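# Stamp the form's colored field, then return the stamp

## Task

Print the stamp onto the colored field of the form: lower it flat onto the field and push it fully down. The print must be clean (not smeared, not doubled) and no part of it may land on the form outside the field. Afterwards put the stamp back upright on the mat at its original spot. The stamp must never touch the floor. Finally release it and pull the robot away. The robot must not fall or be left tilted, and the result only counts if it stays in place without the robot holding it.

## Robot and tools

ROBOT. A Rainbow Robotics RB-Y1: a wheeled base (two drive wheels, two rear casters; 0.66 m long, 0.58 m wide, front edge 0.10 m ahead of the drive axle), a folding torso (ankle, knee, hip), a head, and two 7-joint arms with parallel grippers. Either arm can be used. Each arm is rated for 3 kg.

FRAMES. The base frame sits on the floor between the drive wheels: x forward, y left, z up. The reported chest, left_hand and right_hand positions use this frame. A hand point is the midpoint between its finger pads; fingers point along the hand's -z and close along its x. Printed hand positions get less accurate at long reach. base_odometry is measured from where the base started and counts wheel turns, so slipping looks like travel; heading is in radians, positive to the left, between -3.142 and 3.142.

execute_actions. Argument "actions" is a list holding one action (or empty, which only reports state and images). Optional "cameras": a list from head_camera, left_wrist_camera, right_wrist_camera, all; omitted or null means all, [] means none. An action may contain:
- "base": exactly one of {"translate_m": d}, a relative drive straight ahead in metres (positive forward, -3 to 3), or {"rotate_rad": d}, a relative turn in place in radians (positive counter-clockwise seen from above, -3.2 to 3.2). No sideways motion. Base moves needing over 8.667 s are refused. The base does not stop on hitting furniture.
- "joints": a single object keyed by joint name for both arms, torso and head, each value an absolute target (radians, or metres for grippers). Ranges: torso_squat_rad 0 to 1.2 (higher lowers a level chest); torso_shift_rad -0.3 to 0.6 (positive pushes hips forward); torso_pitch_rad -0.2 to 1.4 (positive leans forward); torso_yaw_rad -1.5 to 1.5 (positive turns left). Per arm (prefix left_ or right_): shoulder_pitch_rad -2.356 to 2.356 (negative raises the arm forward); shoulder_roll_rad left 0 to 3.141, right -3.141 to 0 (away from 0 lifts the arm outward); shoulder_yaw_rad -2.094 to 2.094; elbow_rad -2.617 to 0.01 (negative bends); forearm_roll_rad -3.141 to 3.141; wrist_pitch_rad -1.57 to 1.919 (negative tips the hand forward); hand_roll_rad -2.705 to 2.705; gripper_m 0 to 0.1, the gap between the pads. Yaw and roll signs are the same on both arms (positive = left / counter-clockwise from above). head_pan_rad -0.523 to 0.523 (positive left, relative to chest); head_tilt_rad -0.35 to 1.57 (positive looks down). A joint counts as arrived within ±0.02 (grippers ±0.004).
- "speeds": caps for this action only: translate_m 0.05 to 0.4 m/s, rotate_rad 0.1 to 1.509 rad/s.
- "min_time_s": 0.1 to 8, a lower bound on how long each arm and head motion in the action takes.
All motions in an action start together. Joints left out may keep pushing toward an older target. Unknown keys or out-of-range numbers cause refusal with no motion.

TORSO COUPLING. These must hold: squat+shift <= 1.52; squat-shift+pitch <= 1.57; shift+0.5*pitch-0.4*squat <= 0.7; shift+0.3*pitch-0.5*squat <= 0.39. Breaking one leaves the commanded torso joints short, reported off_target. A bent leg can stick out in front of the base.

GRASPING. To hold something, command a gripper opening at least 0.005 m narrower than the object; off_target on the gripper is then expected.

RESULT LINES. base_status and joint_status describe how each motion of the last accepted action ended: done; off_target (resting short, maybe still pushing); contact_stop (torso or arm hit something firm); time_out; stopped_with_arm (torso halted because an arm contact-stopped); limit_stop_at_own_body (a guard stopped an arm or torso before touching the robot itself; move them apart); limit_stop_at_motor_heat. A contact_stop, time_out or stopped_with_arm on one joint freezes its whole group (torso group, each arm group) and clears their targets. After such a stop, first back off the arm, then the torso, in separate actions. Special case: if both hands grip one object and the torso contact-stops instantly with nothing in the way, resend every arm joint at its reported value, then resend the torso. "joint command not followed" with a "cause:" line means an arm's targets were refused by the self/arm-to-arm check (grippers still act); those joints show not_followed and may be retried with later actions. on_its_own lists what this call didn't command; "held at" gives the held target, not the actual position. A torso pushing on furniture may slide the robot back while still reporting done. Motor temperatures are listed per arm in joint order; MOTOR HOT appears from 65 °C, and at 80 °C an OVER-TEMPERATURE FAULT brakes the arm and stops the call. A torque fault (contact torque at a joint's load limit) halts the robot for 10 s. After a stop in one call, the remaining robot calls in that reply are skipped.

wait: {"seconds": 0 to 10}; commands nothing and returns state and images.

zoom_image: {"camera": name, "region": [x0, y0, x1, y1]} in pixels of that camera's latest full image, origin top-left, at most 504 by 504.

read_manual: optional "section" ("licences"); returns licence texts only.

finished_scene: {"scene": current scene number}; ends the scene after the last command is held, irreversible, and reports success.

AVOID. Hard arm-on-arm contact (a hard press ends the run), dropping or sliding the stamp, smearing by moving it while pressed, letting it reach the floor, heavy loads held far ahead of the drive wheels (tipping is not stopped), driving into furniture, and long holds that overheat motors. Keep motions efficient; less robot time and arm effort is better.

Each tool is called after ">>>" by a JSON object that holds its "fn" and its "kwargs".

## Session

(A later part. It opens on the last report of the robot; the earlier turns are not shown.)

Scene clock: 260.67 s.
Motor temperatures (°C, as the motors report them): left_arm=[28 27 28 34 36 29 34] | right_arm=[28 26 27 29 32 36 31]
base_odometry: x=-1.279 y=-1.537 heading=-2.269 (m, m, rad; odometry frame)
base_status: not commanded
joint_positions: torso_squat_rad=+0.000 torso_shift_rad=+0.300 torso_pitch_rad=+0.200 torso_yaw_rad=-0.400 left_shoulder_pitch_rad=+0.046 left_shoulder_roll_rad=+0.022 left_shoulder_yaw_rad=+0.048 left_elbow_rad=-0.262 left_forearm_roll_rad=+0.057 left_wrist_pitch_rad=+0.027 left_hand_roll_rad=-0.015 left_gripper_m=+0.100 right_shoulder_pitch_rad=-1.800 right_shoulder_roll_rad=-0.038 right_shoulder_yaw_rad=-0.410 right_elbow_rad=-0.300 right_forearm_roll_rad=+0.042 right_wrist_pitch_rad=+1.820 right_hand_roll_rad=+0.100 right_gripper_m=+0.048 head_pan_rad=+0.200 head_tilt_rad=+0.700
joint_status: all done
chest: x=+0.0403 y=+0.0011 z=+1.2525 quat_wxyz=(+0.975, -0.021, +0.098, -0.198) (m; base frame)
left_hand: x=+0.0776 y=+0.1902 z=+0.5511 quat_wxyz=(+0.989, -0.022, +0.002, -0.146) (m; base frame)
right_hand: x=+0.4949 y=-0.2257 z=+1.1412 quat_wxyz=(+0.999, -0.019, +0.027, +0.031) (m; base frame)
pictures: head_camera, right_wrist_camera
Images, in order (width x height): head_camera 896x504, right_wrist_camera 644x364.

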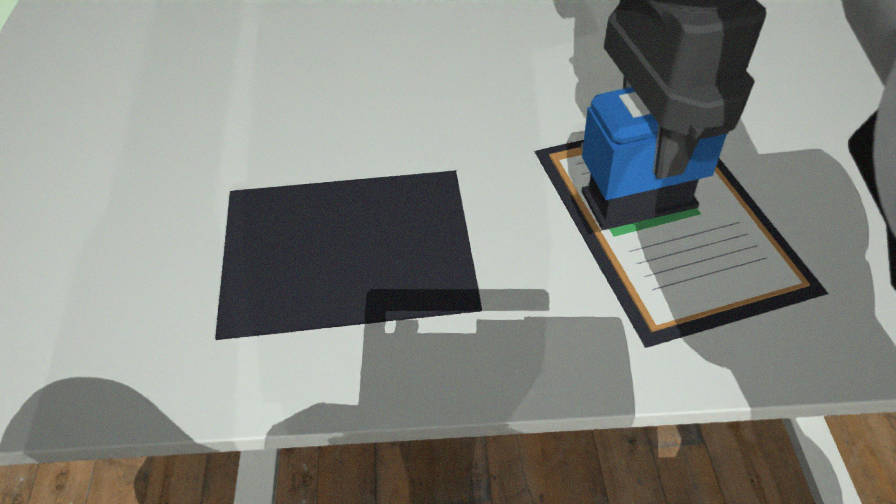

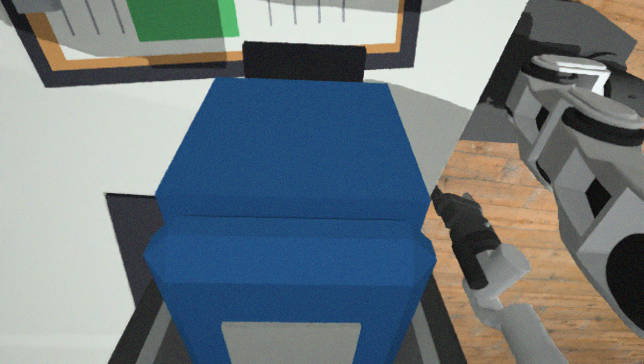

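>>> {"fn": "execute_actions", "kwargs": {"actions": [{"base":{"translate_m":0.09},"joints":{"torso_yaw_rad":-0.58,"right_hand_roll_rad":0.26,"head_pan_rad":0.3},"min_time_s":1}], "cameras": ["head_camera","right_wrist_camera"]}}

Scene clock: 278.03 s.
Motor temperatures (°C, as the motors report them): left_arm=[28 27 28 34 36 29 34] | right_arm=[28 26 27 29 32 36 31]
base_odometry: x=-1.337 y=-1.606 heading=-2.270 (m, m, rad; odometry frame)
base_status: done
joint_positions: torso_squat_rad=+0.000 torso_shift_rad=+0.300 torso_pitch_rad=+0.200 torso_yaw_rad=-0.580 left_shoulder_pitch_rad=+0.046 left_shoulder_roll_rad=+0.022 left_shoulder_yaw_rad=+0.048 left_elbow_rad=-0.262 left_forearm_roll_rad=+0.057 left_wrist_pitch_rad=+0.027 left_hand_roll_rad=-0.015 left_gripper_m=+0.100 right_shoulder_pitch_rad=-1.800 right_shoulder_roll_rad=-0.038 right_shoulder_yaw_rad=-0.410 right_elbow_rad=-0.300 right_forearm_roll_rad=+0.042 right_wrist_pitch_rad=+1.820 right_hand_roll_rad=+0.260 right_gripper_m=+0.048 head_pan_rad=+0.300 head_tilt_rad=+0.700
joint_status: all done
chest: x=+0.0405 y=+0.0011 z=+1.2525 quat_wxyz=(+0.953, -0.029, +0.096, -0.285) (m; base frame)
left_hand: x=+0.1082 y=+0.1557 z=+0.5449 quat_wxyz=(+0.972, -0.040, +0.001, -0.233) (m; base frame)
right_hand: x=+0.4479 y=-0.3057 z=+1.1507 quat_wxyz=(+0.999, -0.032, +0.031, +0.023) (m; base frame)
pictures: head_camera, right_wrist_camera
Images, in order (width x height): head_camera 896x504, right_wrist_camera 644x364.

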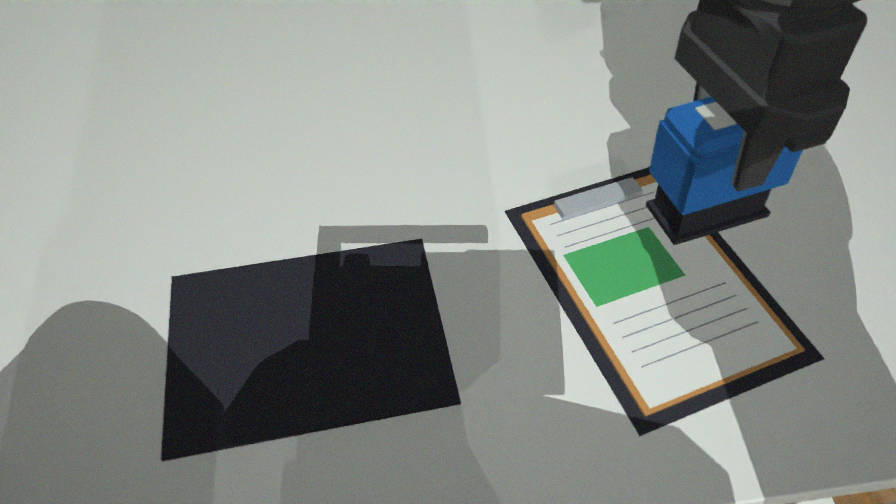

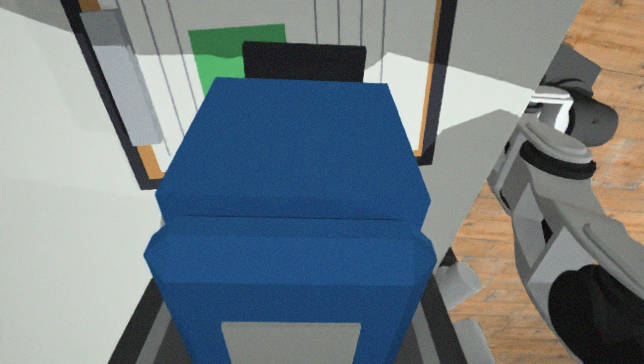

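>>> {"fn": "execute_actions", "kwargs": {"actions": [{"base":{"translate_m":0.02},"joints":{"right_shoulder_pitch_rad":-1.67,"right_wrist_pitch_rad":1.68,"right_shoulder_yaw_rad":-0.34},"min_time_s":1}], "cameras": ["head_camera","right_wrist_camera"]}}

Scene clock: 288.60 s.
Motor temperatures (°C, as the motors report them): left_arm=[28 27 28 34 36 29 34] | right_arm=[28 26 27 29 32 36 31]
base_odometry: x=-1.350 y=-1.621 heading=-2.270 (m, m, rad; odometry frame)
base_status: done
joint_positions: torso_squat_rad=+0.000 torso_shift_rad=+0.300 torso_pitch_rad=+0.200 torso_yaw_rad=-0.580 left_shoulder_pitch_rad=+0.046 left_shoulder_roll_rad=+0.022 left_shoulder_yaw_rad=+0.048 left_elbow_rad=-0.262 left_forearm_roll_rad=+0.057 left_wrist_pitch_rad=+0.027 left_hand_roll_rad=-0.015 left_gripper_m=+0.100 right_shoulder_pitch_rad=-1.670 right_shoulder_roll_rad=-0.038 right_shoulder_yaw_rad=-0.340 right_elbow_rad=-0.300 right_forearm_roll_rad=+0.042 right_wrist_pitch_rad=+1.680 right_hand_roll_rad=+0.260 right_gripper_m=+0.048 head_pan_rad=+0.300 head_tilt_rad=+0.700
joint_status: all done
chest: x=+0.0405 y=+0.0011 z=+1.2525 quat_wxyz=(+0.953, -0.029, +0.096, -0.285) (m; base frame)
left_hand: x=+0.1082 y=+0.1557 z=+0.5449 quat_wxyz=(+0.972, -0.040, +0.001, -0.233) (m; base frame)
right_hand: x=+0.4452 y=-0.3392 z=+1.0911 quat_wxyz=(+0.998, -0.053, +0.024, +0.005) (m; base frame)
pictures: head_camera, right_wrist_camera
Images, in order (width x height): head_camera 896x504, right_wrist_camera 644x364.

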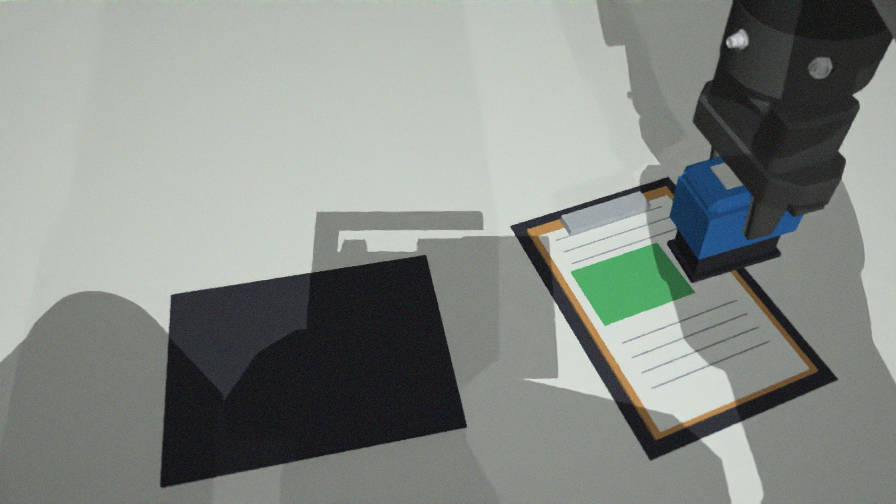

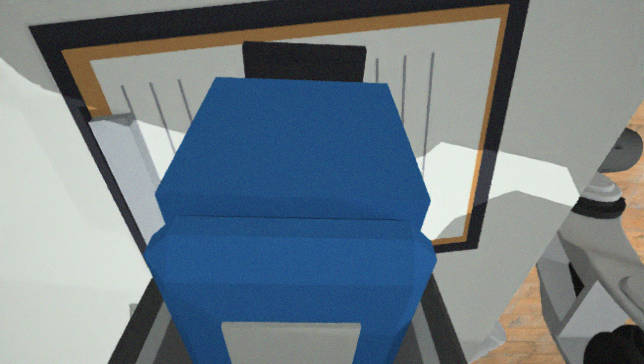

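>>> {"fn": "execute_actions", "kwargs": {"actions": [{"base":{"translate_m":-0.03},"joints":{"torso_yaw_rad":-0.47,"right_hand_roll_rad":0.15,"right_shoulder_yaw_rad":-0.42,"head_pan_rad":0.2},"min_time_s":1}], "cameras": ["head_camera","right_wrist_camera"]}}

Scene clock: 301.73 s.
Motor temperatures (°C, as the motors report them): left_arm=[28 27 28 34 36 29 34] | right_arm=[28 26 27 30 32 36 31]
base_odometry: x=-1.331 y=-1.598 heading=-2.270 (m, m, rad; odometry frame)
base_status: done
joint_positions: torso_squat_rad=+0.000 torso_shift_rad=+0.300 torso_pitch_rad=+0.200 torso_yaw_rad=-0.470 left_shoulder_pitch_rad=+0.046 left_shoulder_roll_rad=+0.022 left_shoulder_yaw_rad=+0.048 left_elbow_rad=-0.262 left_forearm_roll_rad=+0.057 left_wrist_pitch_rad=+0.027 left_hand_roll_rad=-0.015 left_gripper_m=+0.100 right_shoulder_pitch_rad=-1.670 right_shoulder_roll_rad=-0.038 right_shoulder_yaw_rad=-0.420 right_elbow_rad=-0.300 right_forearm_roll_rad=+0.042 right_wrist_pitch_rad=+1.680 right_hand_roll_rad=+0.150 right_gripper_m=+0.048 head_pan_rad=+0.200 head_tilt_rad=+0.700
joint_status: all done
chest: x=+0.0403 y=+0.0011 z=+1.2525 quat_wxyz=(+0.968, -0.024, +0.097, -0.232) (m; base frame)
left_hand: x=+0.0902 y=+0.1775 z=+0.5486 quat_wxyz=(+0.983, -0.029, +0.002, -0.180) (m; base frame)
right_hand: x=+0.4806 y=-0.2782 z=+1.0833 quat_wxyz=(+1.000, -0.006, +0.013, -0.004) (m; base frame)
pictures: head_camera, right_wrist_camera
Images, in order (width x height): head_camera 896x504, right_wrist_camera 644x364.

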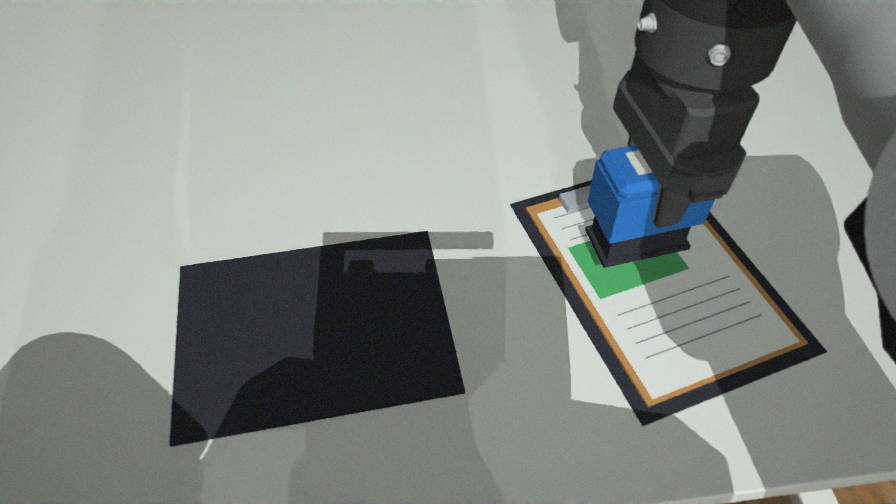

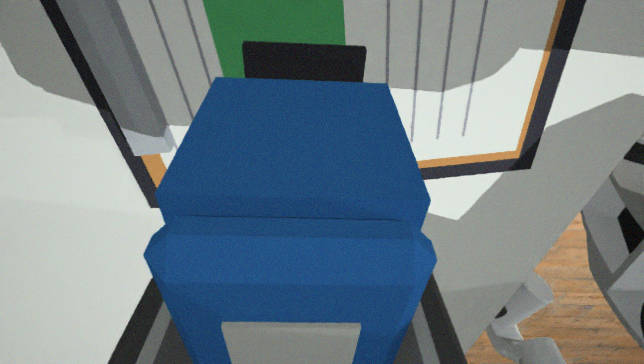

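>>> {"fn": "execute_actions", "kwargs": {"actions": [{"base":{"translate_m":0.025},"joints":{"torso_yaw_rad":-0.52,"right_hand_roll_rad":0.20},"min_time_s":1}], "cameras": ["head_camera","right_wrist_camera"]}}

Scene clock: 309.97 s.
Motor temperatures (°C, as the motors report them): left_arm=[28 27 28 34 36 29 34] | right_arm=[28 26 27 30 32 36 31]
base_odometry: x=-1.347 y=-1.618 heading=-2.270 (m, m, rad; odometry frame)
base_status: done
joint_positions: torso_squat_rad=+0.000 torso_shift_rad=+0.300 torso_pitch_rad=+0.200 torso_yaw_rad=-0.520 left_shoulder_pitch_rad=+0.046 left_shoulder_roll_rad=+0.022 left_shoulder_yaw_rad=+0.048 left_elbow_rad=-0.262 left_forearm_roll_rad=+0.057 left_wrist_pitch_rad=+0.027 left_hand_roll_rad=-0.015 left_gripper_m=+0.100 right_shoulder_pitch_rad=-1.670 right_shoulder_roll_rad=-0.038 right_shoulder_yaw_rad=-0.420 right_elbow_rad=-0.300 right_forearm_roll_rad=+0.042 right_wrist_pitch_rad=+1.680 right_hand_roll_rad=+0.200 right_gripper_m=+0.048 head_pan_rad=+0.200 head_tilt_rad=+0.700
joint_status: all done
chest: x=+0.0405 y=+0.0011 z=+1.2525 quat_wxyz=(+0.962, -0.026, +0.096, -0.256) (m; base frame)
left_hand: x=+0.0987 y=+0.1678 z=+0.5468 quat_wxyz=(+0.978, -0.034, +0.002, -0.204) (m; base frame)
right_hand: x=+0.4665 y=-0.3012 z=+1.0861 quat_wxyz=(+1.000, -0.010, +0.013, -0.003) (m; base frame)
pictures: head_camera, right_wrist_camera
Images, in order (width x height): head_camera 896x504, right_wrist_camera 644x364.

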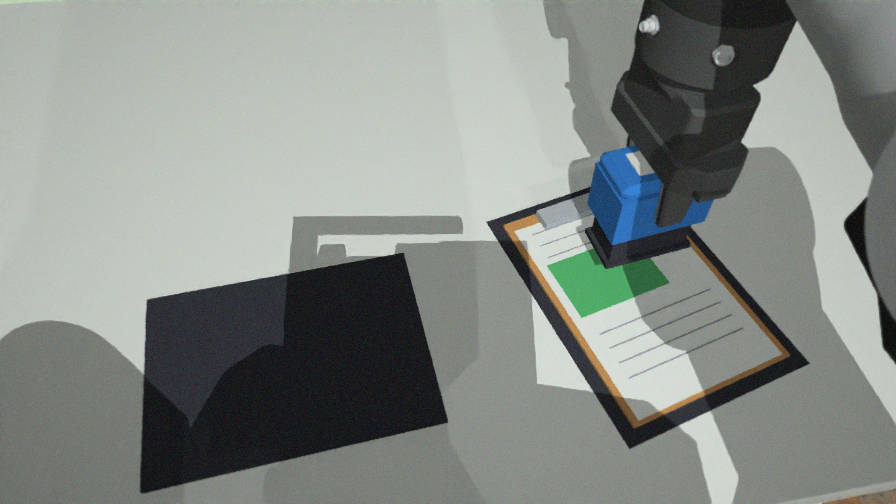

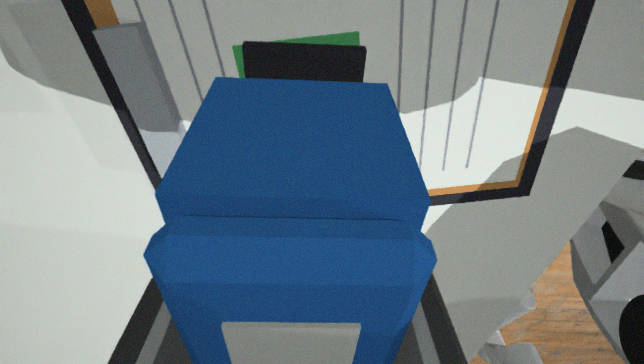

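>>> {"fn": "execute_actions", "kwargs": {"actions": [{"joints":{"torso_yaw_rad":-0.495,"right_hand_roll_rad":0.295,"right_shoulder_pitch_rad":-1.63,"right_wrist_pitch_rad":1.64,"right_shoulder_yaw_rad":-0.40},"min_time_s":1}], "cameras": ["head_camera","right_wrist_camera"]}}

Scene clock: 321.00 s.
Motor temperatures (°C, as the motors report them): left_arm=[28 27 28 34 36 29 34] | right_arm=[28 26 27 30 32 36 31]
base_odometry: x=-1.347 y=-1.618 heading=-2.270 (m, m, rad; odometry frame)
base_status: not commanded
joint_positions: torso_squat_rad=+0.000 torso_shift_rad=+0.300 torso_pitch_rad=+0.200 torso_yaw_rad=-0.495 left_shoulder_pitch_rad=+0.046 left_shoulder_roll_rad=+0.022 left_shoulder_yaw_rad=+0.048 left_elbow_rad=-0.262 left_forearm_roll_rad=+0.057 left_wrist_pitch_rad=+0.027 left_hand_roll_rad=-0.015 left_gripper_m=+0.100 right_shoulder_pitch_rad=-1.630 right_shoulder_roll_rad=-0.038 right_shoulder_yaw_rad=-0.400 right_elbow_rad=-0.300 right_forearm_roll_rad=+0.042 right_wrist_pitch_rad=+1.640 right_hand_roll_rad=+0.295 right_gripper_m=+0.048 head_pan_rad=+0.200 head_tilt_rad=+0.700
joint_status: all done
chest: x=+0.0405 y=+0.0011 z=+1.2525 quat_wxyz=(+0.965, -0.025, +0.097, -0.244) (m; base frame)
left_hand: x=+0.0945 y=+0.1727 z=+0.5477 quat_wxyz=(+0.981, -0.032, +0.002, -0.192) (m; base frame)
right_hand: x=+0.4714 y=-0.2991 z=+1.0660 quat_wxyz=(+0.999, -0.013, +0.012, +0.051) (m; base frame)
pictures: head_camera, right_wrist_camera
Images, in order (width x height): head_camera 896x504, right_wrist_camera 644x364.

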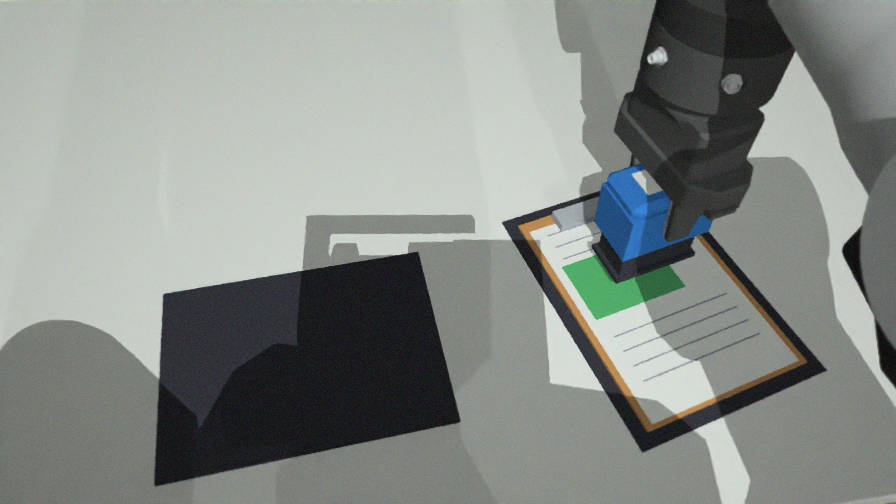

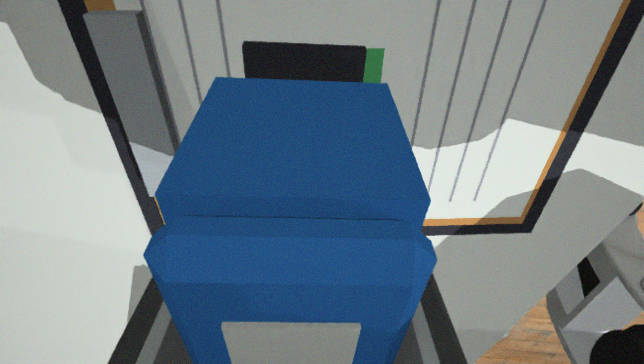

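>>> {"fn": "execute_actions", "kwargs": {"actions": [{"base":{"translate_m":-0.012},"joints":{"torso_yaw_rad":-0.465,"right_hand_roll_rad":0.265},"min_time_s":1}], "cameras": ["head_camera","right_wrist_camera"]}}

Scene clock: 331.00 s.
Motor temperatures (°C, as the motors report them): left_arm=[28 27 28 34 36 29 34] | right_arm=[28 26 27 30 32 36 31]
base_odometry: x=-1.339 y=-1.608 heading=-2.270 (m, m, rad; odometry frame)
base_status: done
joint_positions: torso_squat_rad=+0.000 torso_shift_rad=+0.300 torso_pitch_rad=+0.200 torso_yaw_rad=-0.465 left_shoulder_pitch_rad=+0.046 left_shoulder_roll_rad=+0.022 left_shoulder_yaw_rad=+0.048 left_elbow_rad=-0.262 left_forearm_roll_rad=+0.057 left_wrist_pitch_rad=+0.027 left_hand_roll_rad=-0.015 left_gripper_m=+0.100 right_shoulder_pitch_rad=-1.630 right_shoulder_roll_rad=-0.038 right_shoulder_yaw_rad=-0.400 right_elbow_rad=-0.300 right_forearm_roll_rad=+0.042 right_wrist_pitch_rad=+1.640 right_hand_roll_rad=+0.265 right_gripper_m=+0.048 head_pan_rad=+0.200 head_tilt_rad=+0.700
joint_status: all done
chest: x=+0.0403 y=+0.0011 z=+1.2525 quat_wxyz=(+0.968, -0.024, +0.097, -0.229) (m; base frame)
left_hand: x=+0.0893 y=+0.1784 z=+0.5488 quat_wxyz=(+0.984, -0.029, +0.002, -0.178) (m; base frame)
right_hand: x=+0.4799 y=-0.2852 z=+1.0643 quat_wxyz=(+0.999, -0.010, +0.012, +0.051) (m; base frame)
pictures: head_camera, right_wrist_camera
Images, in order (width x height): head_camera 896x504, right_wrist_camera 644x364.

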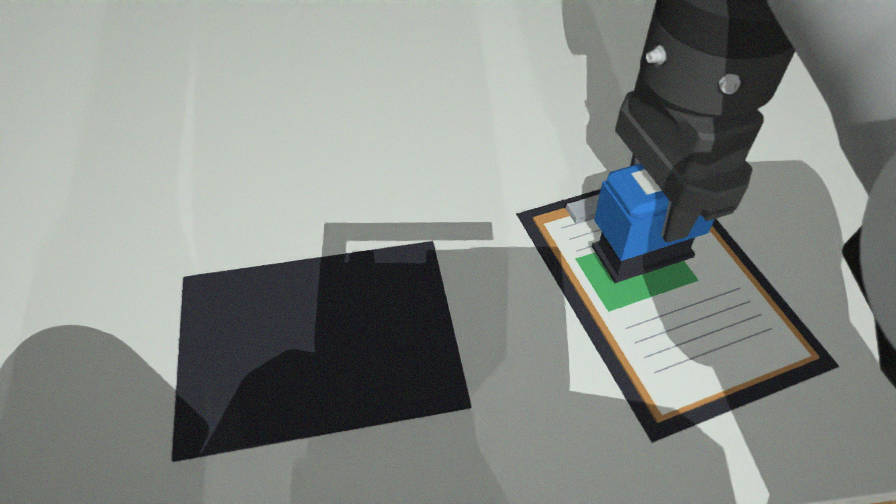

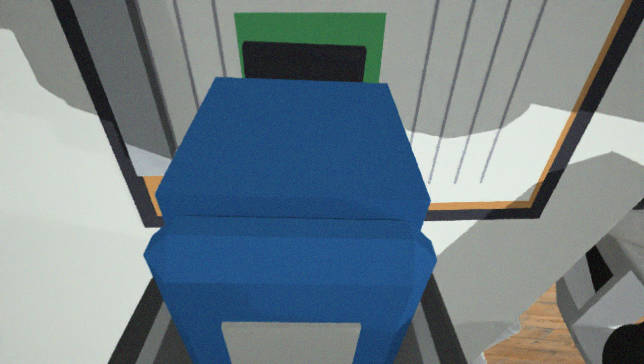

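>>> {"fn": "execute_actions", "kwargs": {"actions": [{"joints":{"torso_squat_rad":0.3}}], "cameras": ["head_camera","right_wrist_camera"]}}

Scene clock: 343.17 s.
Motor temperatures (°C, as the motors report them): left_arm=[28 27 28 34 36 29 34] | right_arm=[28 26 27 30 32 36 31]
base_odometry: x=-1.339 y=-1.608 heading=-2.270 (m, m, rad; odometry frame)
base_status: not commanded
joint_positions: torso_squat_rad=+0.300 torso_shift_rad=+0.300 torso_pitch_rad=+0.200 torso_yaw_rad=-0.465 left_shoulder_pitch_rad=+0.046 left_shoulder_roll_rad=+0.022 left_shoulder_yaw_rad=+0.048 left_elbow_rad=-0.262 left_forearm_roll_rad=+0.057 left_wrist_pitch_rad=+0.027 left_hand_roll_rad=-0.015 left_gripper_m=+0.100 right_shoulder_pitch_rad=-1.631 right_shoulder_roll_rad=-0.038 right_shoulder_yaw_rad=-0.400 right_elbow_rad=-0.301 right_forearm_roll_rad=+0.042 right_wrist_pitch_rad=+1.640 right_hand_roll_rad=+0.265 right_gripper_m=+0.048 head_pan_rad=+0.200 head_tilt_rad=+0.700
joint_status: all done
chest: x=+0.0310 y=+0.0011 z=+1.2227 quat_wxyz=(+0.968, -0.024, +0.097, -0.229) (m; base frame)
left_hand: x=+0.0801 y=+0.1784 z=+0.5189 quat_wxyz=(+0.984, -0.029, +0.002, -0.178) (m; base frame)
right_hand: x=+0.4711 y=-0.2853 z=+1.0353 quat_wxyz=(+0.999, -0.011, +0.011, +0.051) (m; base frame)
pictures: head_camera, right_wrist_camera
Images, in order (width x height): head_camera 896x504, right_wrist_camera 644x364.

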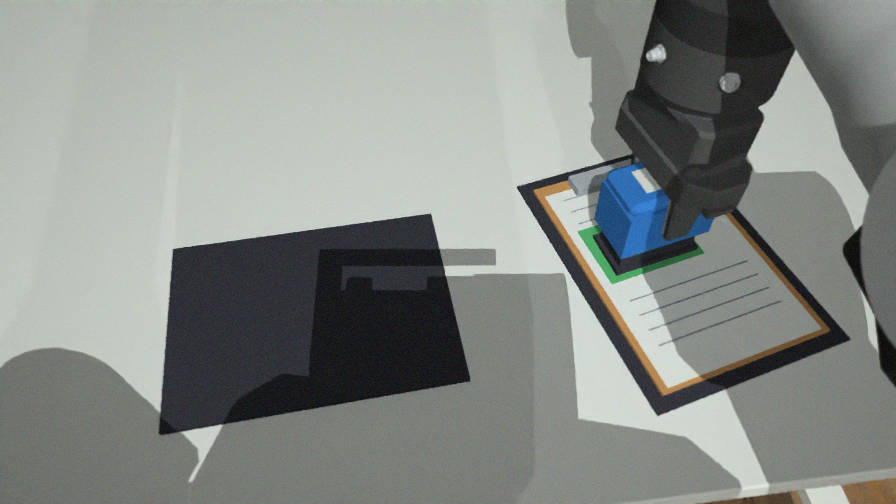

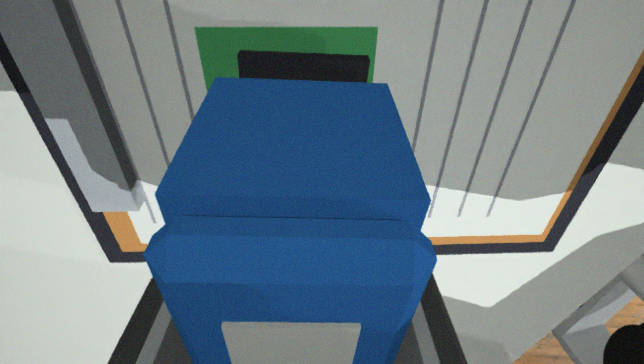

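>>> {"fn": "execute_actions", "kwargs": {"actions": [{"joints":{"torso_squat_rad":0.38}}], "cameras": ["head_camera","right_wrist_camera"]}}

Scene clock: 348.80 s.
Motor temperatures (°C, as the motors report them): left_arm=[28 27 28 34 36 29 34] | right_arm=[28 26 27 29 32 36 31]
base_odometry: x=-1.339 y=-1.608 heading=-2.270 (m, m, rad; odometry frame)
base_status: not commanded
joint_positions: torso_squat_rad=+0.380 torso_shift_rad=+0.300 torso_pitch_rad=+0.199 torso_yaw_rad=-0.465 left_shoulder_pitch_rad=+0.046 left_shoulder_roll_rad=+0.022 left_shoulder_yaw_rad=+0.048 left_elbow_rad=-0.262 left_forearm_roll_rad=+0.057 left_wrist_pitch_rad=+0.027 left_hand_roll_rad=-0.015 left_gripper_m=+0.100 right_shoulder_pitch_rad=-1.632 right_shoulder_roll_rad=-0.039 right_shoulder_yaw_rad=-0.400 right_elbow_rad=-0.302 right_forearm_roll_rad=+0.042 right_wrist_pitch_rad=+1.639 right_hand_roll_rad=+0.265 right_gripper_m=+0.048 head_pan_rad=+0.200 head_tilt_rad=+0.700
joint_status: all done
chest: x=+0.0252 y=+0.0011 z=+1.2049 quat_wxyz=(+0.968, -0.024, +0.097, -0.229) (m; base frame)
left_hand: x=+0.0747 y=+0.1784 z=+0.5012 quat_wxyz=(+0.984, -0.029, +0.001, -0.178) (m; base frame)
right_hand: x=+0.4662 y=-0.2856 z=+1.0188 quat_wxyz=(+0.999, -0.011, +0.009, +0.050) (m; base frame)
pictures: head_camera, right_wrist_camera
Images, in order (width x height): head_camera 896x504, right_wrist_camera 644x364.

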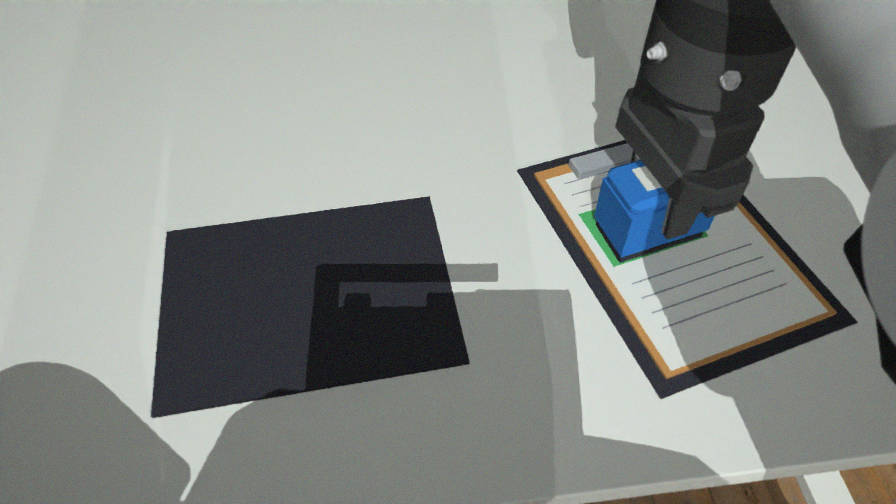

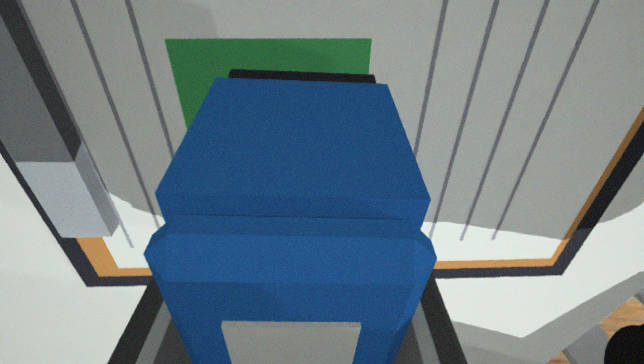

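>>> {"fn": "execute_actions", "kwargs": {"actions": [{"joints":{"torso_squat_rad":0.41}}], "cameras": ["right_wrist_camera"]}}

Scene clock: 355.03 s.
Motor temperatures (°C, as the motors report them): left_arm=[28 27 28 34 36 29 34] | right_arm=[27 26 27 29 32 36 31]
base_odometry: x=-1.339 y=-1.608 heading=-2.270 (m, m, rad; odometry frame)
base_status: not commanded
joint_positions: torso_squat_rad=+0.410 torso_shift_rad=+0.300 torso_pitch_rad=+0.199 torso_yaw_rad=-0.465 left_shoulder_pitch_rad=+0.046 left_shoulder_roll_rad=+0.022 left_shoulder_yaw_rad=+0.048 left_elbow_rad=-0.262 left_forearm_roll_rad=+0.057 left_wrist_pitch_rad=+0.027 left_hand_roll_rad=-0.015 left_gripper_m=+0.100 right_shoulder_pitch_rad=-1.636 right_shoulder_roll_rad=-0.041 right_shoulder_yaw_rad=-0.400 right_elbow_rad=-0.304 right_forearm_roll_rad=+0.042 right_wrist_pitch_rad=+1.639 right_hand_roll_rad=+0.265 right_gripper_m=+0.048 head_pan_rad=+0.200 head_tilt_rad=+0.700
joint_status: all done
chest: x=+0.0225 y=+0.0011 z=+1.1972 quat_wxyz=(+0.968, -0.024, +0.096, -0.229) (m; base frame)
left_hand: x=+0.0724 y=+0.1783 z=+0.4935 quat_wxyz=(+0.984, -0.029, +0.001, -0.178) (m; base frame)
right_hand: x=+0.4652 y=-0.2869 z=+1.0141 quat_wxyz=(+0.999, -0.013, +0.006, +0.050) (m; base frame)
pictures: right_wrist_camera
Images, in order (width x height): right_wrist_camera 644x364.

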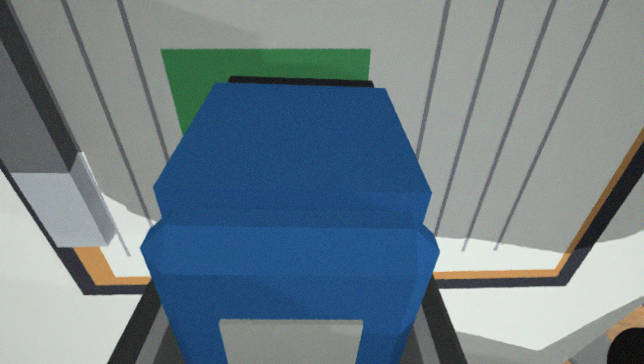

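>>> {"fn": "execute_actions", "kwargs": {"actions": [{"joints":{"torso_squat_rad":0.0}}], "cameras": []}}

>>> {"fn": "execute_actions", "kwargs": {"actions": [{"joints":{"right_shoulder_pitch_rad":-1.72,"right_wrist_pitch_rad":1.73,"right_shoulder_yaw_rad":-0.38}}], "cameras": []}}

>>> {"fn": "execute_actions", "kwargs": {"actions": [{"base":{"translate_m":-0.105},"joints":{"torso_yaw_rad":0.12,"right_hand_roll_rad":-0.40,"head_pan_rad":0.0},"min_time_s":1.5}], "cameras": ["head_camera","right_wrist_camera"]}}

Scene clock: 368.27 s.
Motor temperatures (°C, as the motors report them): left_arm=[28 27 28 34 36 29 34] | right_arm=[27 26 27 29 32 37 31]
base_odometry: x=-1.339 y=-1.608 heading=-2.270 (m, m, rad; odometry frame)
base_status: not commanded
joint_positions: torso_squat_rad=+0.000 torso_shift_rad=+0.300 torso_pitch_rad=+0.200 torso_yaw_rad=-0.465 left_shoulder_pitch_rad=+0.046 left_shoulder_roll_rad=+0.022 left_shoulder_yaw_rad=+0.048 left_elbow_rad=-0.262 left_forearm_roll_rad=+0.057 left_wrist_pitch_rad=+0.027 left_hand_roll_rad=-0.015 left_gripper_m=+0.100 right_shoulder_pitch_rad=-1.630 right_shoulder_roll_rad=-0.038 right_shoulder_yaw_rad=-0.400 right_elbow_rad=-0.300 right_forearm_roll_rad=+0.042 right_wrist_pitch_rad=+1.640 right_hand_roll_rad=+0.265 right_gripper_m=+0.048 head_pan_rad=+0.200 head_tilt_rad=+0.700
joint_status: all done
chest: x=+0.0404 y=+0.0011 z=+1.2525 quat_wxyz=(+0.968, -0.024, +0.097, -0.229) (m; base frame)
left_hand: x=+0.0893 y=+0.1784 z=+0.5487 quat_wxyz=(+0.984, -0.029, +0.002, -0.178) (m; base frame)
right_hand: x=+0.4801 y=-0.2854 z=+1.0644 quat_wxyz=(+0.999, -0.011, +0.012, +0.050) (m; base frame)
pictures: none
No camera images: the call's "cameras" was empty. Leave "cameras" out to get every camera's image.

Scene clock: 368.90 s.
Motor temperatures (°C, as the motors report them): left_arm=[28 27 28 34 36 29 34] | right_arm=[27 26 27 29 32 37 31]
base_odometry: x=-1.339 y=-1.608 heading=-2.270 (m, m, rad; odometry frame)
base_status: not commanded
joint_positions: torso_squat_rad=+0.000 torso_shift_rad=+0.300 torso_pitch_rad=+0.200 torso_yaw_rad=-0.465 left_shoulder_pitch_rad=+0.046 left_shoulder_roll_rad=+0.022 left_shoulder_yaw_rad=+0.048 left_elbow_rad=-0.262 left_forearm_roll_rad=+0.057 left_wrist_pitch_rad=+0.027 left_hand_roll_rad=-0.015 left_gripper_m=+0.100 right_shoulder_pitch_rad=-1.720 right_shoulder_roll_rad=-0.038 right_shoulder_yaw_rad=-0.380 right_elbow_rad=-0.300 right_forearm_roll_rad=+0.042 right_wrist_pitch_rad=+1.730 right_hand_roll_rad=+0.265 right_gripper_m=+0.048 head_pan_rad=+0.200 head_tilt_rad=+0.700
joint_status: all done
chest: x=+0.0404 y=+0.0011 z=+1.2525 quat_wxyz=(+0.968, -0.024, +0.097, -0.229) (m; base frame)
left_hand: x=+0.0893 y=+0.1784 z=+0.5487 quat_wxyz=(+0.984, -0.029, +0.002, -0.178) (m; base frame)
right_hand: x=+0.4823 y=-0.2737 z=+1.1071 quat_wxyz=(+0.997, -0.029, +0.021, +0.069) (m; base frame)
pictures: none
No camera images: the call's "cameras" was empty. Leave "cameras" out to get every camera's image.

Scene clock: 370.70 s.
Motor temperatures (°C, as the motors report them): left_arm=[28 27 28 34 36 29 34] | right_arm=[27 26 27 29 32 37 31]
base_odometry: x=-1.272 y=-1.528 heading=-2.270 (m, m, rad; odometry frame)
base_status: done
joint_positions: torso_squat_rad=+0.000 torso_shift_rad=+0.300 torso_pitch_rad=+0.200 torso_yaw_rad=+0.120 left_shoulder_pitch_rad=+0.046 left_shoulder_roll_rad=+0.022 left_shoulder_yaw_rad=+0.048 left_elbow_rad=-0.262 left_forearm_roll_rad=+0.057 left_wrist_pitch_rad=+0.027 left_hand_roll_rad=-0.015 left_gripper_m=+0.100 right_shoulder_pitch_rad=-1.720 right_shoulder_roll_rad=-0.038 right_shoulder_yaw_rad=-0.380 right_elbow_rad=-0.300 right_forearm_roll_rad=+0.042 right_wrist_pitch_rad=+1.730 right_hand_roll_rad=-0.400 right_gripper_m=+0.048 head_pan_rad=+0.000 head_tilt_rad=+0.700
joint_status: all done
chest: x=+0.0403 y=+0.0011 z=+1.2525 quat_wxyz=(+0.993, +0.005, +0.100, +0.060) (m; base frame)
left_hand: x=-0.0378 y=+0.2525 z=+0.5744 quat_wxyz=(+0.994, +0.028, +0.004, +0.108) (m; base frame)
right_hand: x=+0.5555 y=+0.0272 z=+1.0917 quat_wxyz=(+0.999, +0.020, +0.015, +0.024) (m; base frame)
pictures: head_camera, right_wrist_camera
Images, in order (width x height): head_camera 896x504, right_wrist_camera 644x364.

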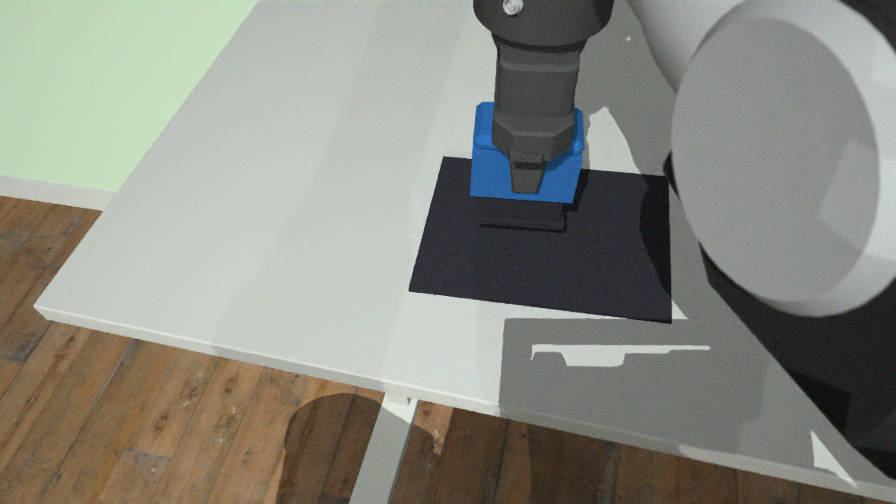

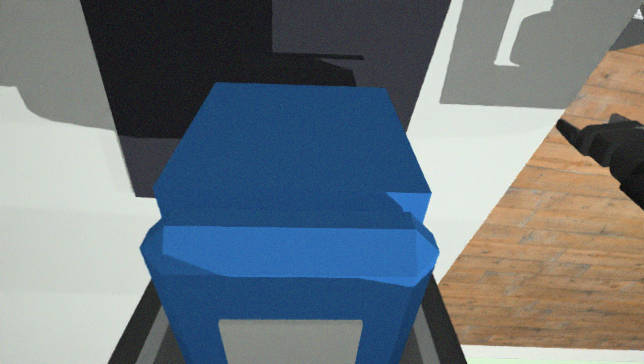

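>>> {"fn": "execute_actions", "kwargs": {"actions": [{"joints":{"right_shoulder_pitch_rad":-1.63,"right_wrist_pitch_rad":1.64,"right_shoulder_yaw_rad":-0.35,"right_hand_roll_rad":-0.42},"min_time_s":1}], "cameras": []}}

>>> {"fn": "execute_actions", "kwargs": {"actions": [{"joints":{"right_gripper_m":0.1}}], "cameras": ["head_camera"]}}

Scene clock: 377.87 s.
Motor temperatures (°C, as the motors report them): left_arm=[28 27 28 34 36 29 34] | right_arm=[27 26 27 29 32 37 31]
base_odometry: x=-1.272 y=-1.528 heading=-2.270 (m, m, rad; odometry frame)
base_status: not commanded
joint_positions: torso_squat_rad=+0.000 torso_shift_rad=+0.300 torso_pitch_rad=+0.200 torso_yaw_rad=+0.120 left_shoulder_pitch_rad=+0.046 left_shoulder_roll_rad=+0.022 left_shoulder_yaw_rad=+0.048 left_elbow_rad=-0.262 left_forearm_roll_rad=+0.057 left_wrist_pitch_rad=+0.027 left_hand_roll_rad=-0.015 left_gripper_m=+0.100 right_shoulder_pitch_rad=-1.630 right_shoulder_roll_rad=-0.038 right_shoulder_yaw_rad=-0.350 right_elbow_rad=-0.300 right_forearm_roll_rad=+0.042 right_wrist_pitch_rad=+1.640 right_hand_roll_rad=-0.420 right_gripper_m=+0.048 head_pan_rad=+0.000 head_tilt_rad=+0.700
joint_status: all done
chest: x=+0.0403 y=+0.0011 z=+1.2525 quat_wxyz=(+0.993, +0.005, +0.100, +0.060) (m; base frame)
left_hand: x=-0.0378 y=+0.2525 z=+0.5744 quat_wxyz=(+0.994, +0.028, +0.004, +0.108) (m; base frame)
right_hand: x=+0.5615 y=+0.0144 z=+1.0476 quat_wxyz=(+1.000, +0.017, +0.010, +0.001) (m; base frame)
pictures: none
No camera images: the call's "cameras" was empty. Leave "cameras" out to get every camera's image.

Scene clock: 379.17 s.
Motor temperatures (°C, as the motors report them): left_arm=[28 27 28 34 36 29 34] | right_arm=[27 26 27 29 32 37 31]
base_odometry: x=-1.272 y=-1.528 heading=-2.270 (m, m, rad; odometry frame)
base_status: not commanded
joint_positions: torso_squat_rad=+0.000 torso_shift_rad=+0.300 torso_pitch_rad=+0.200 torso_yaw_rad=+0.120 left_shoulder_pitch_rad=+0.046 left_shoulder_roll_rad=+0.022 left_shoulder_yaw_rad=+0.048 left_elbow_rad=-0.262 left_forearm_roll_rad=+0.057 left_wrist_pitch_rad=+0.027 left_hand_roll_rad=-0.015 left_gripper_m=+0.100 right_shoulder_pitch_rad=-1.630 right_shoulder_roll_rad=-0.038 right_shoulder_yaw_rad=-0.350 right_elbow_rad=-0.300 right_forearm_roll_rad=+0.042 right_wrist_pitch_rad=+1.640 right_hand_roll_rad=-0.420 right_gripper_m=+0.100 head_pan_rad=+0.000 head_tilt_rad=+0.700
joint_status: all done
chest: x=+0.0403 y=+0.0011 z=+1.2525 quat_wxyz=(+0.993, +0.005, +0.100, +0.060) (m; base frame)
left_hand: x=-0.0378 y=+0.2525 z=+0.5744 quat_wxyz=(+0.994, +0.028, +0.004, +0.108) (m; base frame)
right_hand: x=+0.5615 y=+0.0144 z=+1.0476 quat_wxyz=(+1.000, +0.017, +0.010, +0.001) (m; base frame)
pictures: head_camera
Images, in order (width x height): head_camera 896x504.

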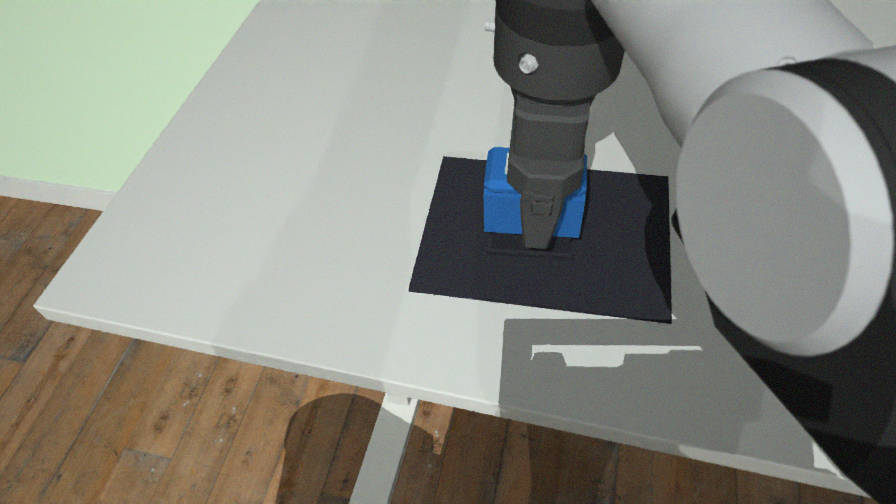

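Lift the hand clear, back away, and straighten up.

>>> {"fn": "execute_actions", "kwargs": {"actions": [{"joints":{"right_shoulder_pitch_rad":-1.8,"right_wrist_pitch_rad":1.82,"right_shoulder_yaw_rad":-0.41}}], "cameras": []}}

>>> {"fn": "execute_actions", "kwargs": {"actions": [{"base":{"translate_m":-0.5}}], "cameras": []}}

>>> {"fn": "execute_actions", "kwargs": {"actions": [{"joints":{"torso_shift_rad":0,"torso_pitch_rad":0,"torso_yaw_rad":0,"right_shoulder_pitch_rad":0,"right_elbow_rad":-0.2,"right_wrist_pitch_rad":0,"right_shoulder_yaw_rad":0,"right_hand_roll_rad":0,"head_tilt_rad":0.5}}], "cameras": ["head_camera"]}}

Scene clock: 385.57 s.
Motor temperatures (°C, as the motors report them): left_arm=[28 27 28 34 36 29 34] | right_arm=[27 26 27 29 32 36 31]
base_odometry: x=-1.272 y=-1.528 heading=-2.270 (m, m, rad; odometry frame)
base_status: not commanded
joint_positions: torso_squat_rad=+0.000 torso_shift_rad=+0.300 torso_pitch_rad=+0.200 torso_yaw_rad=+0.120 left_shoulder_pitch_rad=+0.046 left_shoulder_roll_rad=+0.022 left_shoulder_yaw_rad=+0.048 left_elbow_rad=-0.262 left_forearm_roll_rad=+0.057 left_wrist_pitch_rad=+0.027 left_hand_roll_rad=-0.015 left_gripper_m=+0.100 right_shoulder_pitch_rad=-1.800 right_shoulder_roll_rad=-0.038 right_shoulder_yaw_rad=-0.410 right_elbow_rad=-0.300 right_forearm_roll_rad=+0.042 right_wrist_pitch_rad=+1.820 right_hand_roll_rad=-0.420 right_gripper_m=+0.100 head_pan_rad=+0.000 head_tilt_rad=+0.700
joint_status: all done
chest: x=+0.0403 y=+0.0011 z=+1.2525 quat_wxyz=(+0.993, +0.005, +0.100, +0.060) (m; base frame)
left_hand: x=-0.0378 y=+0.2525 z=+0.5744 quat_wxyz=(+0.994, +0.028, +0.004, +0.108) (m; base frame)
right_hand: x=+0.5447 y=+0.0368 z=+1.1310 quat_wxyz=(+0.999, +0.020, +0.025, +0.028) (m; base frame)
pictures: none
No camera images: the call's "cameras" was empty. Leave "cameras" out to get every camera's image.

Scene clock: 388.53 s.
Motor temperatures (°C, as the motors report them): left_arm=[28 27 28 34 36 29 34] | right_arm=[27 26 27 29 32 36 31]
base_odometry: x=-0.950 y=-1.146 heading=-2.271 (m, m, rad; odometry frame)
base_status: done
joint_positions: torso_squat_rad=+0.000 torso_shift_rad=+0.300 torso_pitch_rad=+0.200 torso_yaw_rad=+0.120 left_shoulder_pitch_rad=+0.046 left_shoulder_roll_rad=+0.022 left_shoulder_yaw_rad=+0.048 left_elbow_rad=-0.262 left_forearm_roll_rad=+0.057 left_wrist_pitch_rad=+0.027 left_hand_roll_rad=-0.015 left_gripper_m=+0.100 right_shoulder_pitch_rad=-1.800 right_shoulder_roll_rad=-0.038 right_shoulder_yaw_rad=-0.410 right_elbow_rad=-0.300 right_forearm_roll_rad=+0.042 right_wrist_pitch_rad=+1.820 right_hand_roll_rad=-0.420 right_gripper_m=+0.100 head_pan_rad=+0.000 head_tilt_rad=+0.700
joint_status: not commanded
chest: x=+0.0403 y=+0.0011 z=+1.2525 quat_wxyz=(+0.993, +0.005, +0.100, +0.060) (m; base frame)
left_hand: x=-0.0378 y=+0.2525 z=+0.5744 quat_wxyz=(+0.994, +0.028, +0.004, +0.108) (m; base frame)
right_hand: x=+0.5446 y=+0.0368 z=+1.1309 quat_wxyz=(+0.999, +0.020, +0.025, +0.028) (m; base frame)
pictures: none
No camera images: the call's "cameras" was empty. Leave "cameras" out to get every camera's image.

Scene clock: 391.40 s.
Motor temperatures (°C, as the motors report them): left_arm=[28 27 28 34 36 29 34] | right_arm=[27 26 27 29 32 36 31]
base_odometry: x=-0.950 y=-1.146 heading=-2.271 (m, m, rad; odometry frame)
base_status: not commanded
joint_positions: torso_squat_rad=+0.000 torso_shift_rad=+0.000 torso_pitch_rad=+0.000 torso_yaw_rad=+0.000 left_shoulder_pitch_rad=+0.046 left_shoulder_roll_rad=+0.022 left_shoulder_yaw_rad=+0.048 left_elbow_rad=-0.262 left_forearm_roll_rad=+0.057 left_wrist_pitch_rad=+0.027 left_hand_roll_rad=-0.015 left_gripper_m=+0.100 right_shoulder_pitch_rad=+0.000 right_shoulder_roll_rad=-0.038 right_shoulder_yaw_rad=+0.000 right_elbow_rad=-0.200 right_forearm_roll_rad=+0.042 right_wrist_pitch_rad=+0.000 right_hand_roll_rad=+0.000 right_gripper_m=+0.100 head_pan_rad=+0.000 head_tilt_rad=+0.500
joint_status: all done
chest: x=-0.2281 y=+0.0011 z=+1.2899 quat_wxyz=(+1.000, -0.001, +0.000, +0.000) (m; base frame)
left_hand: x=-0.1401 y=+0.2438 z=+0.6099 quat_wxyz=(+0.994, +0.012, -0.096, +0.051) (m; base frame)
right_hand: x=-0.1309 y=-0.2486 z=+0.6119 quat_wxyz=(+0.995, -0.022, -0.099, +0.023) (m; base frame)
pictures: head_camera
Images, in order (width x height): head_camera 896x504.

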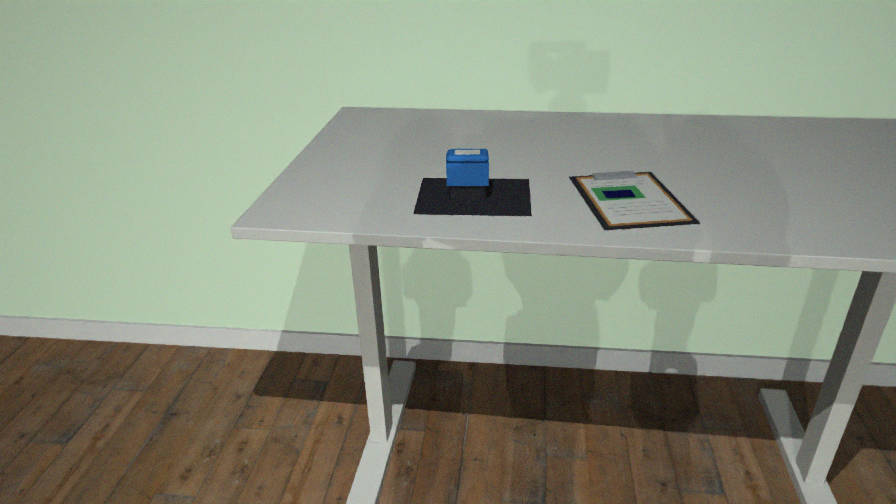

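The print is inside the field and the stamp is back on the mat.

>>> {"fn": "finished_scene", "kwargs": {"scene": 1}}

The scene is finished: the task was done.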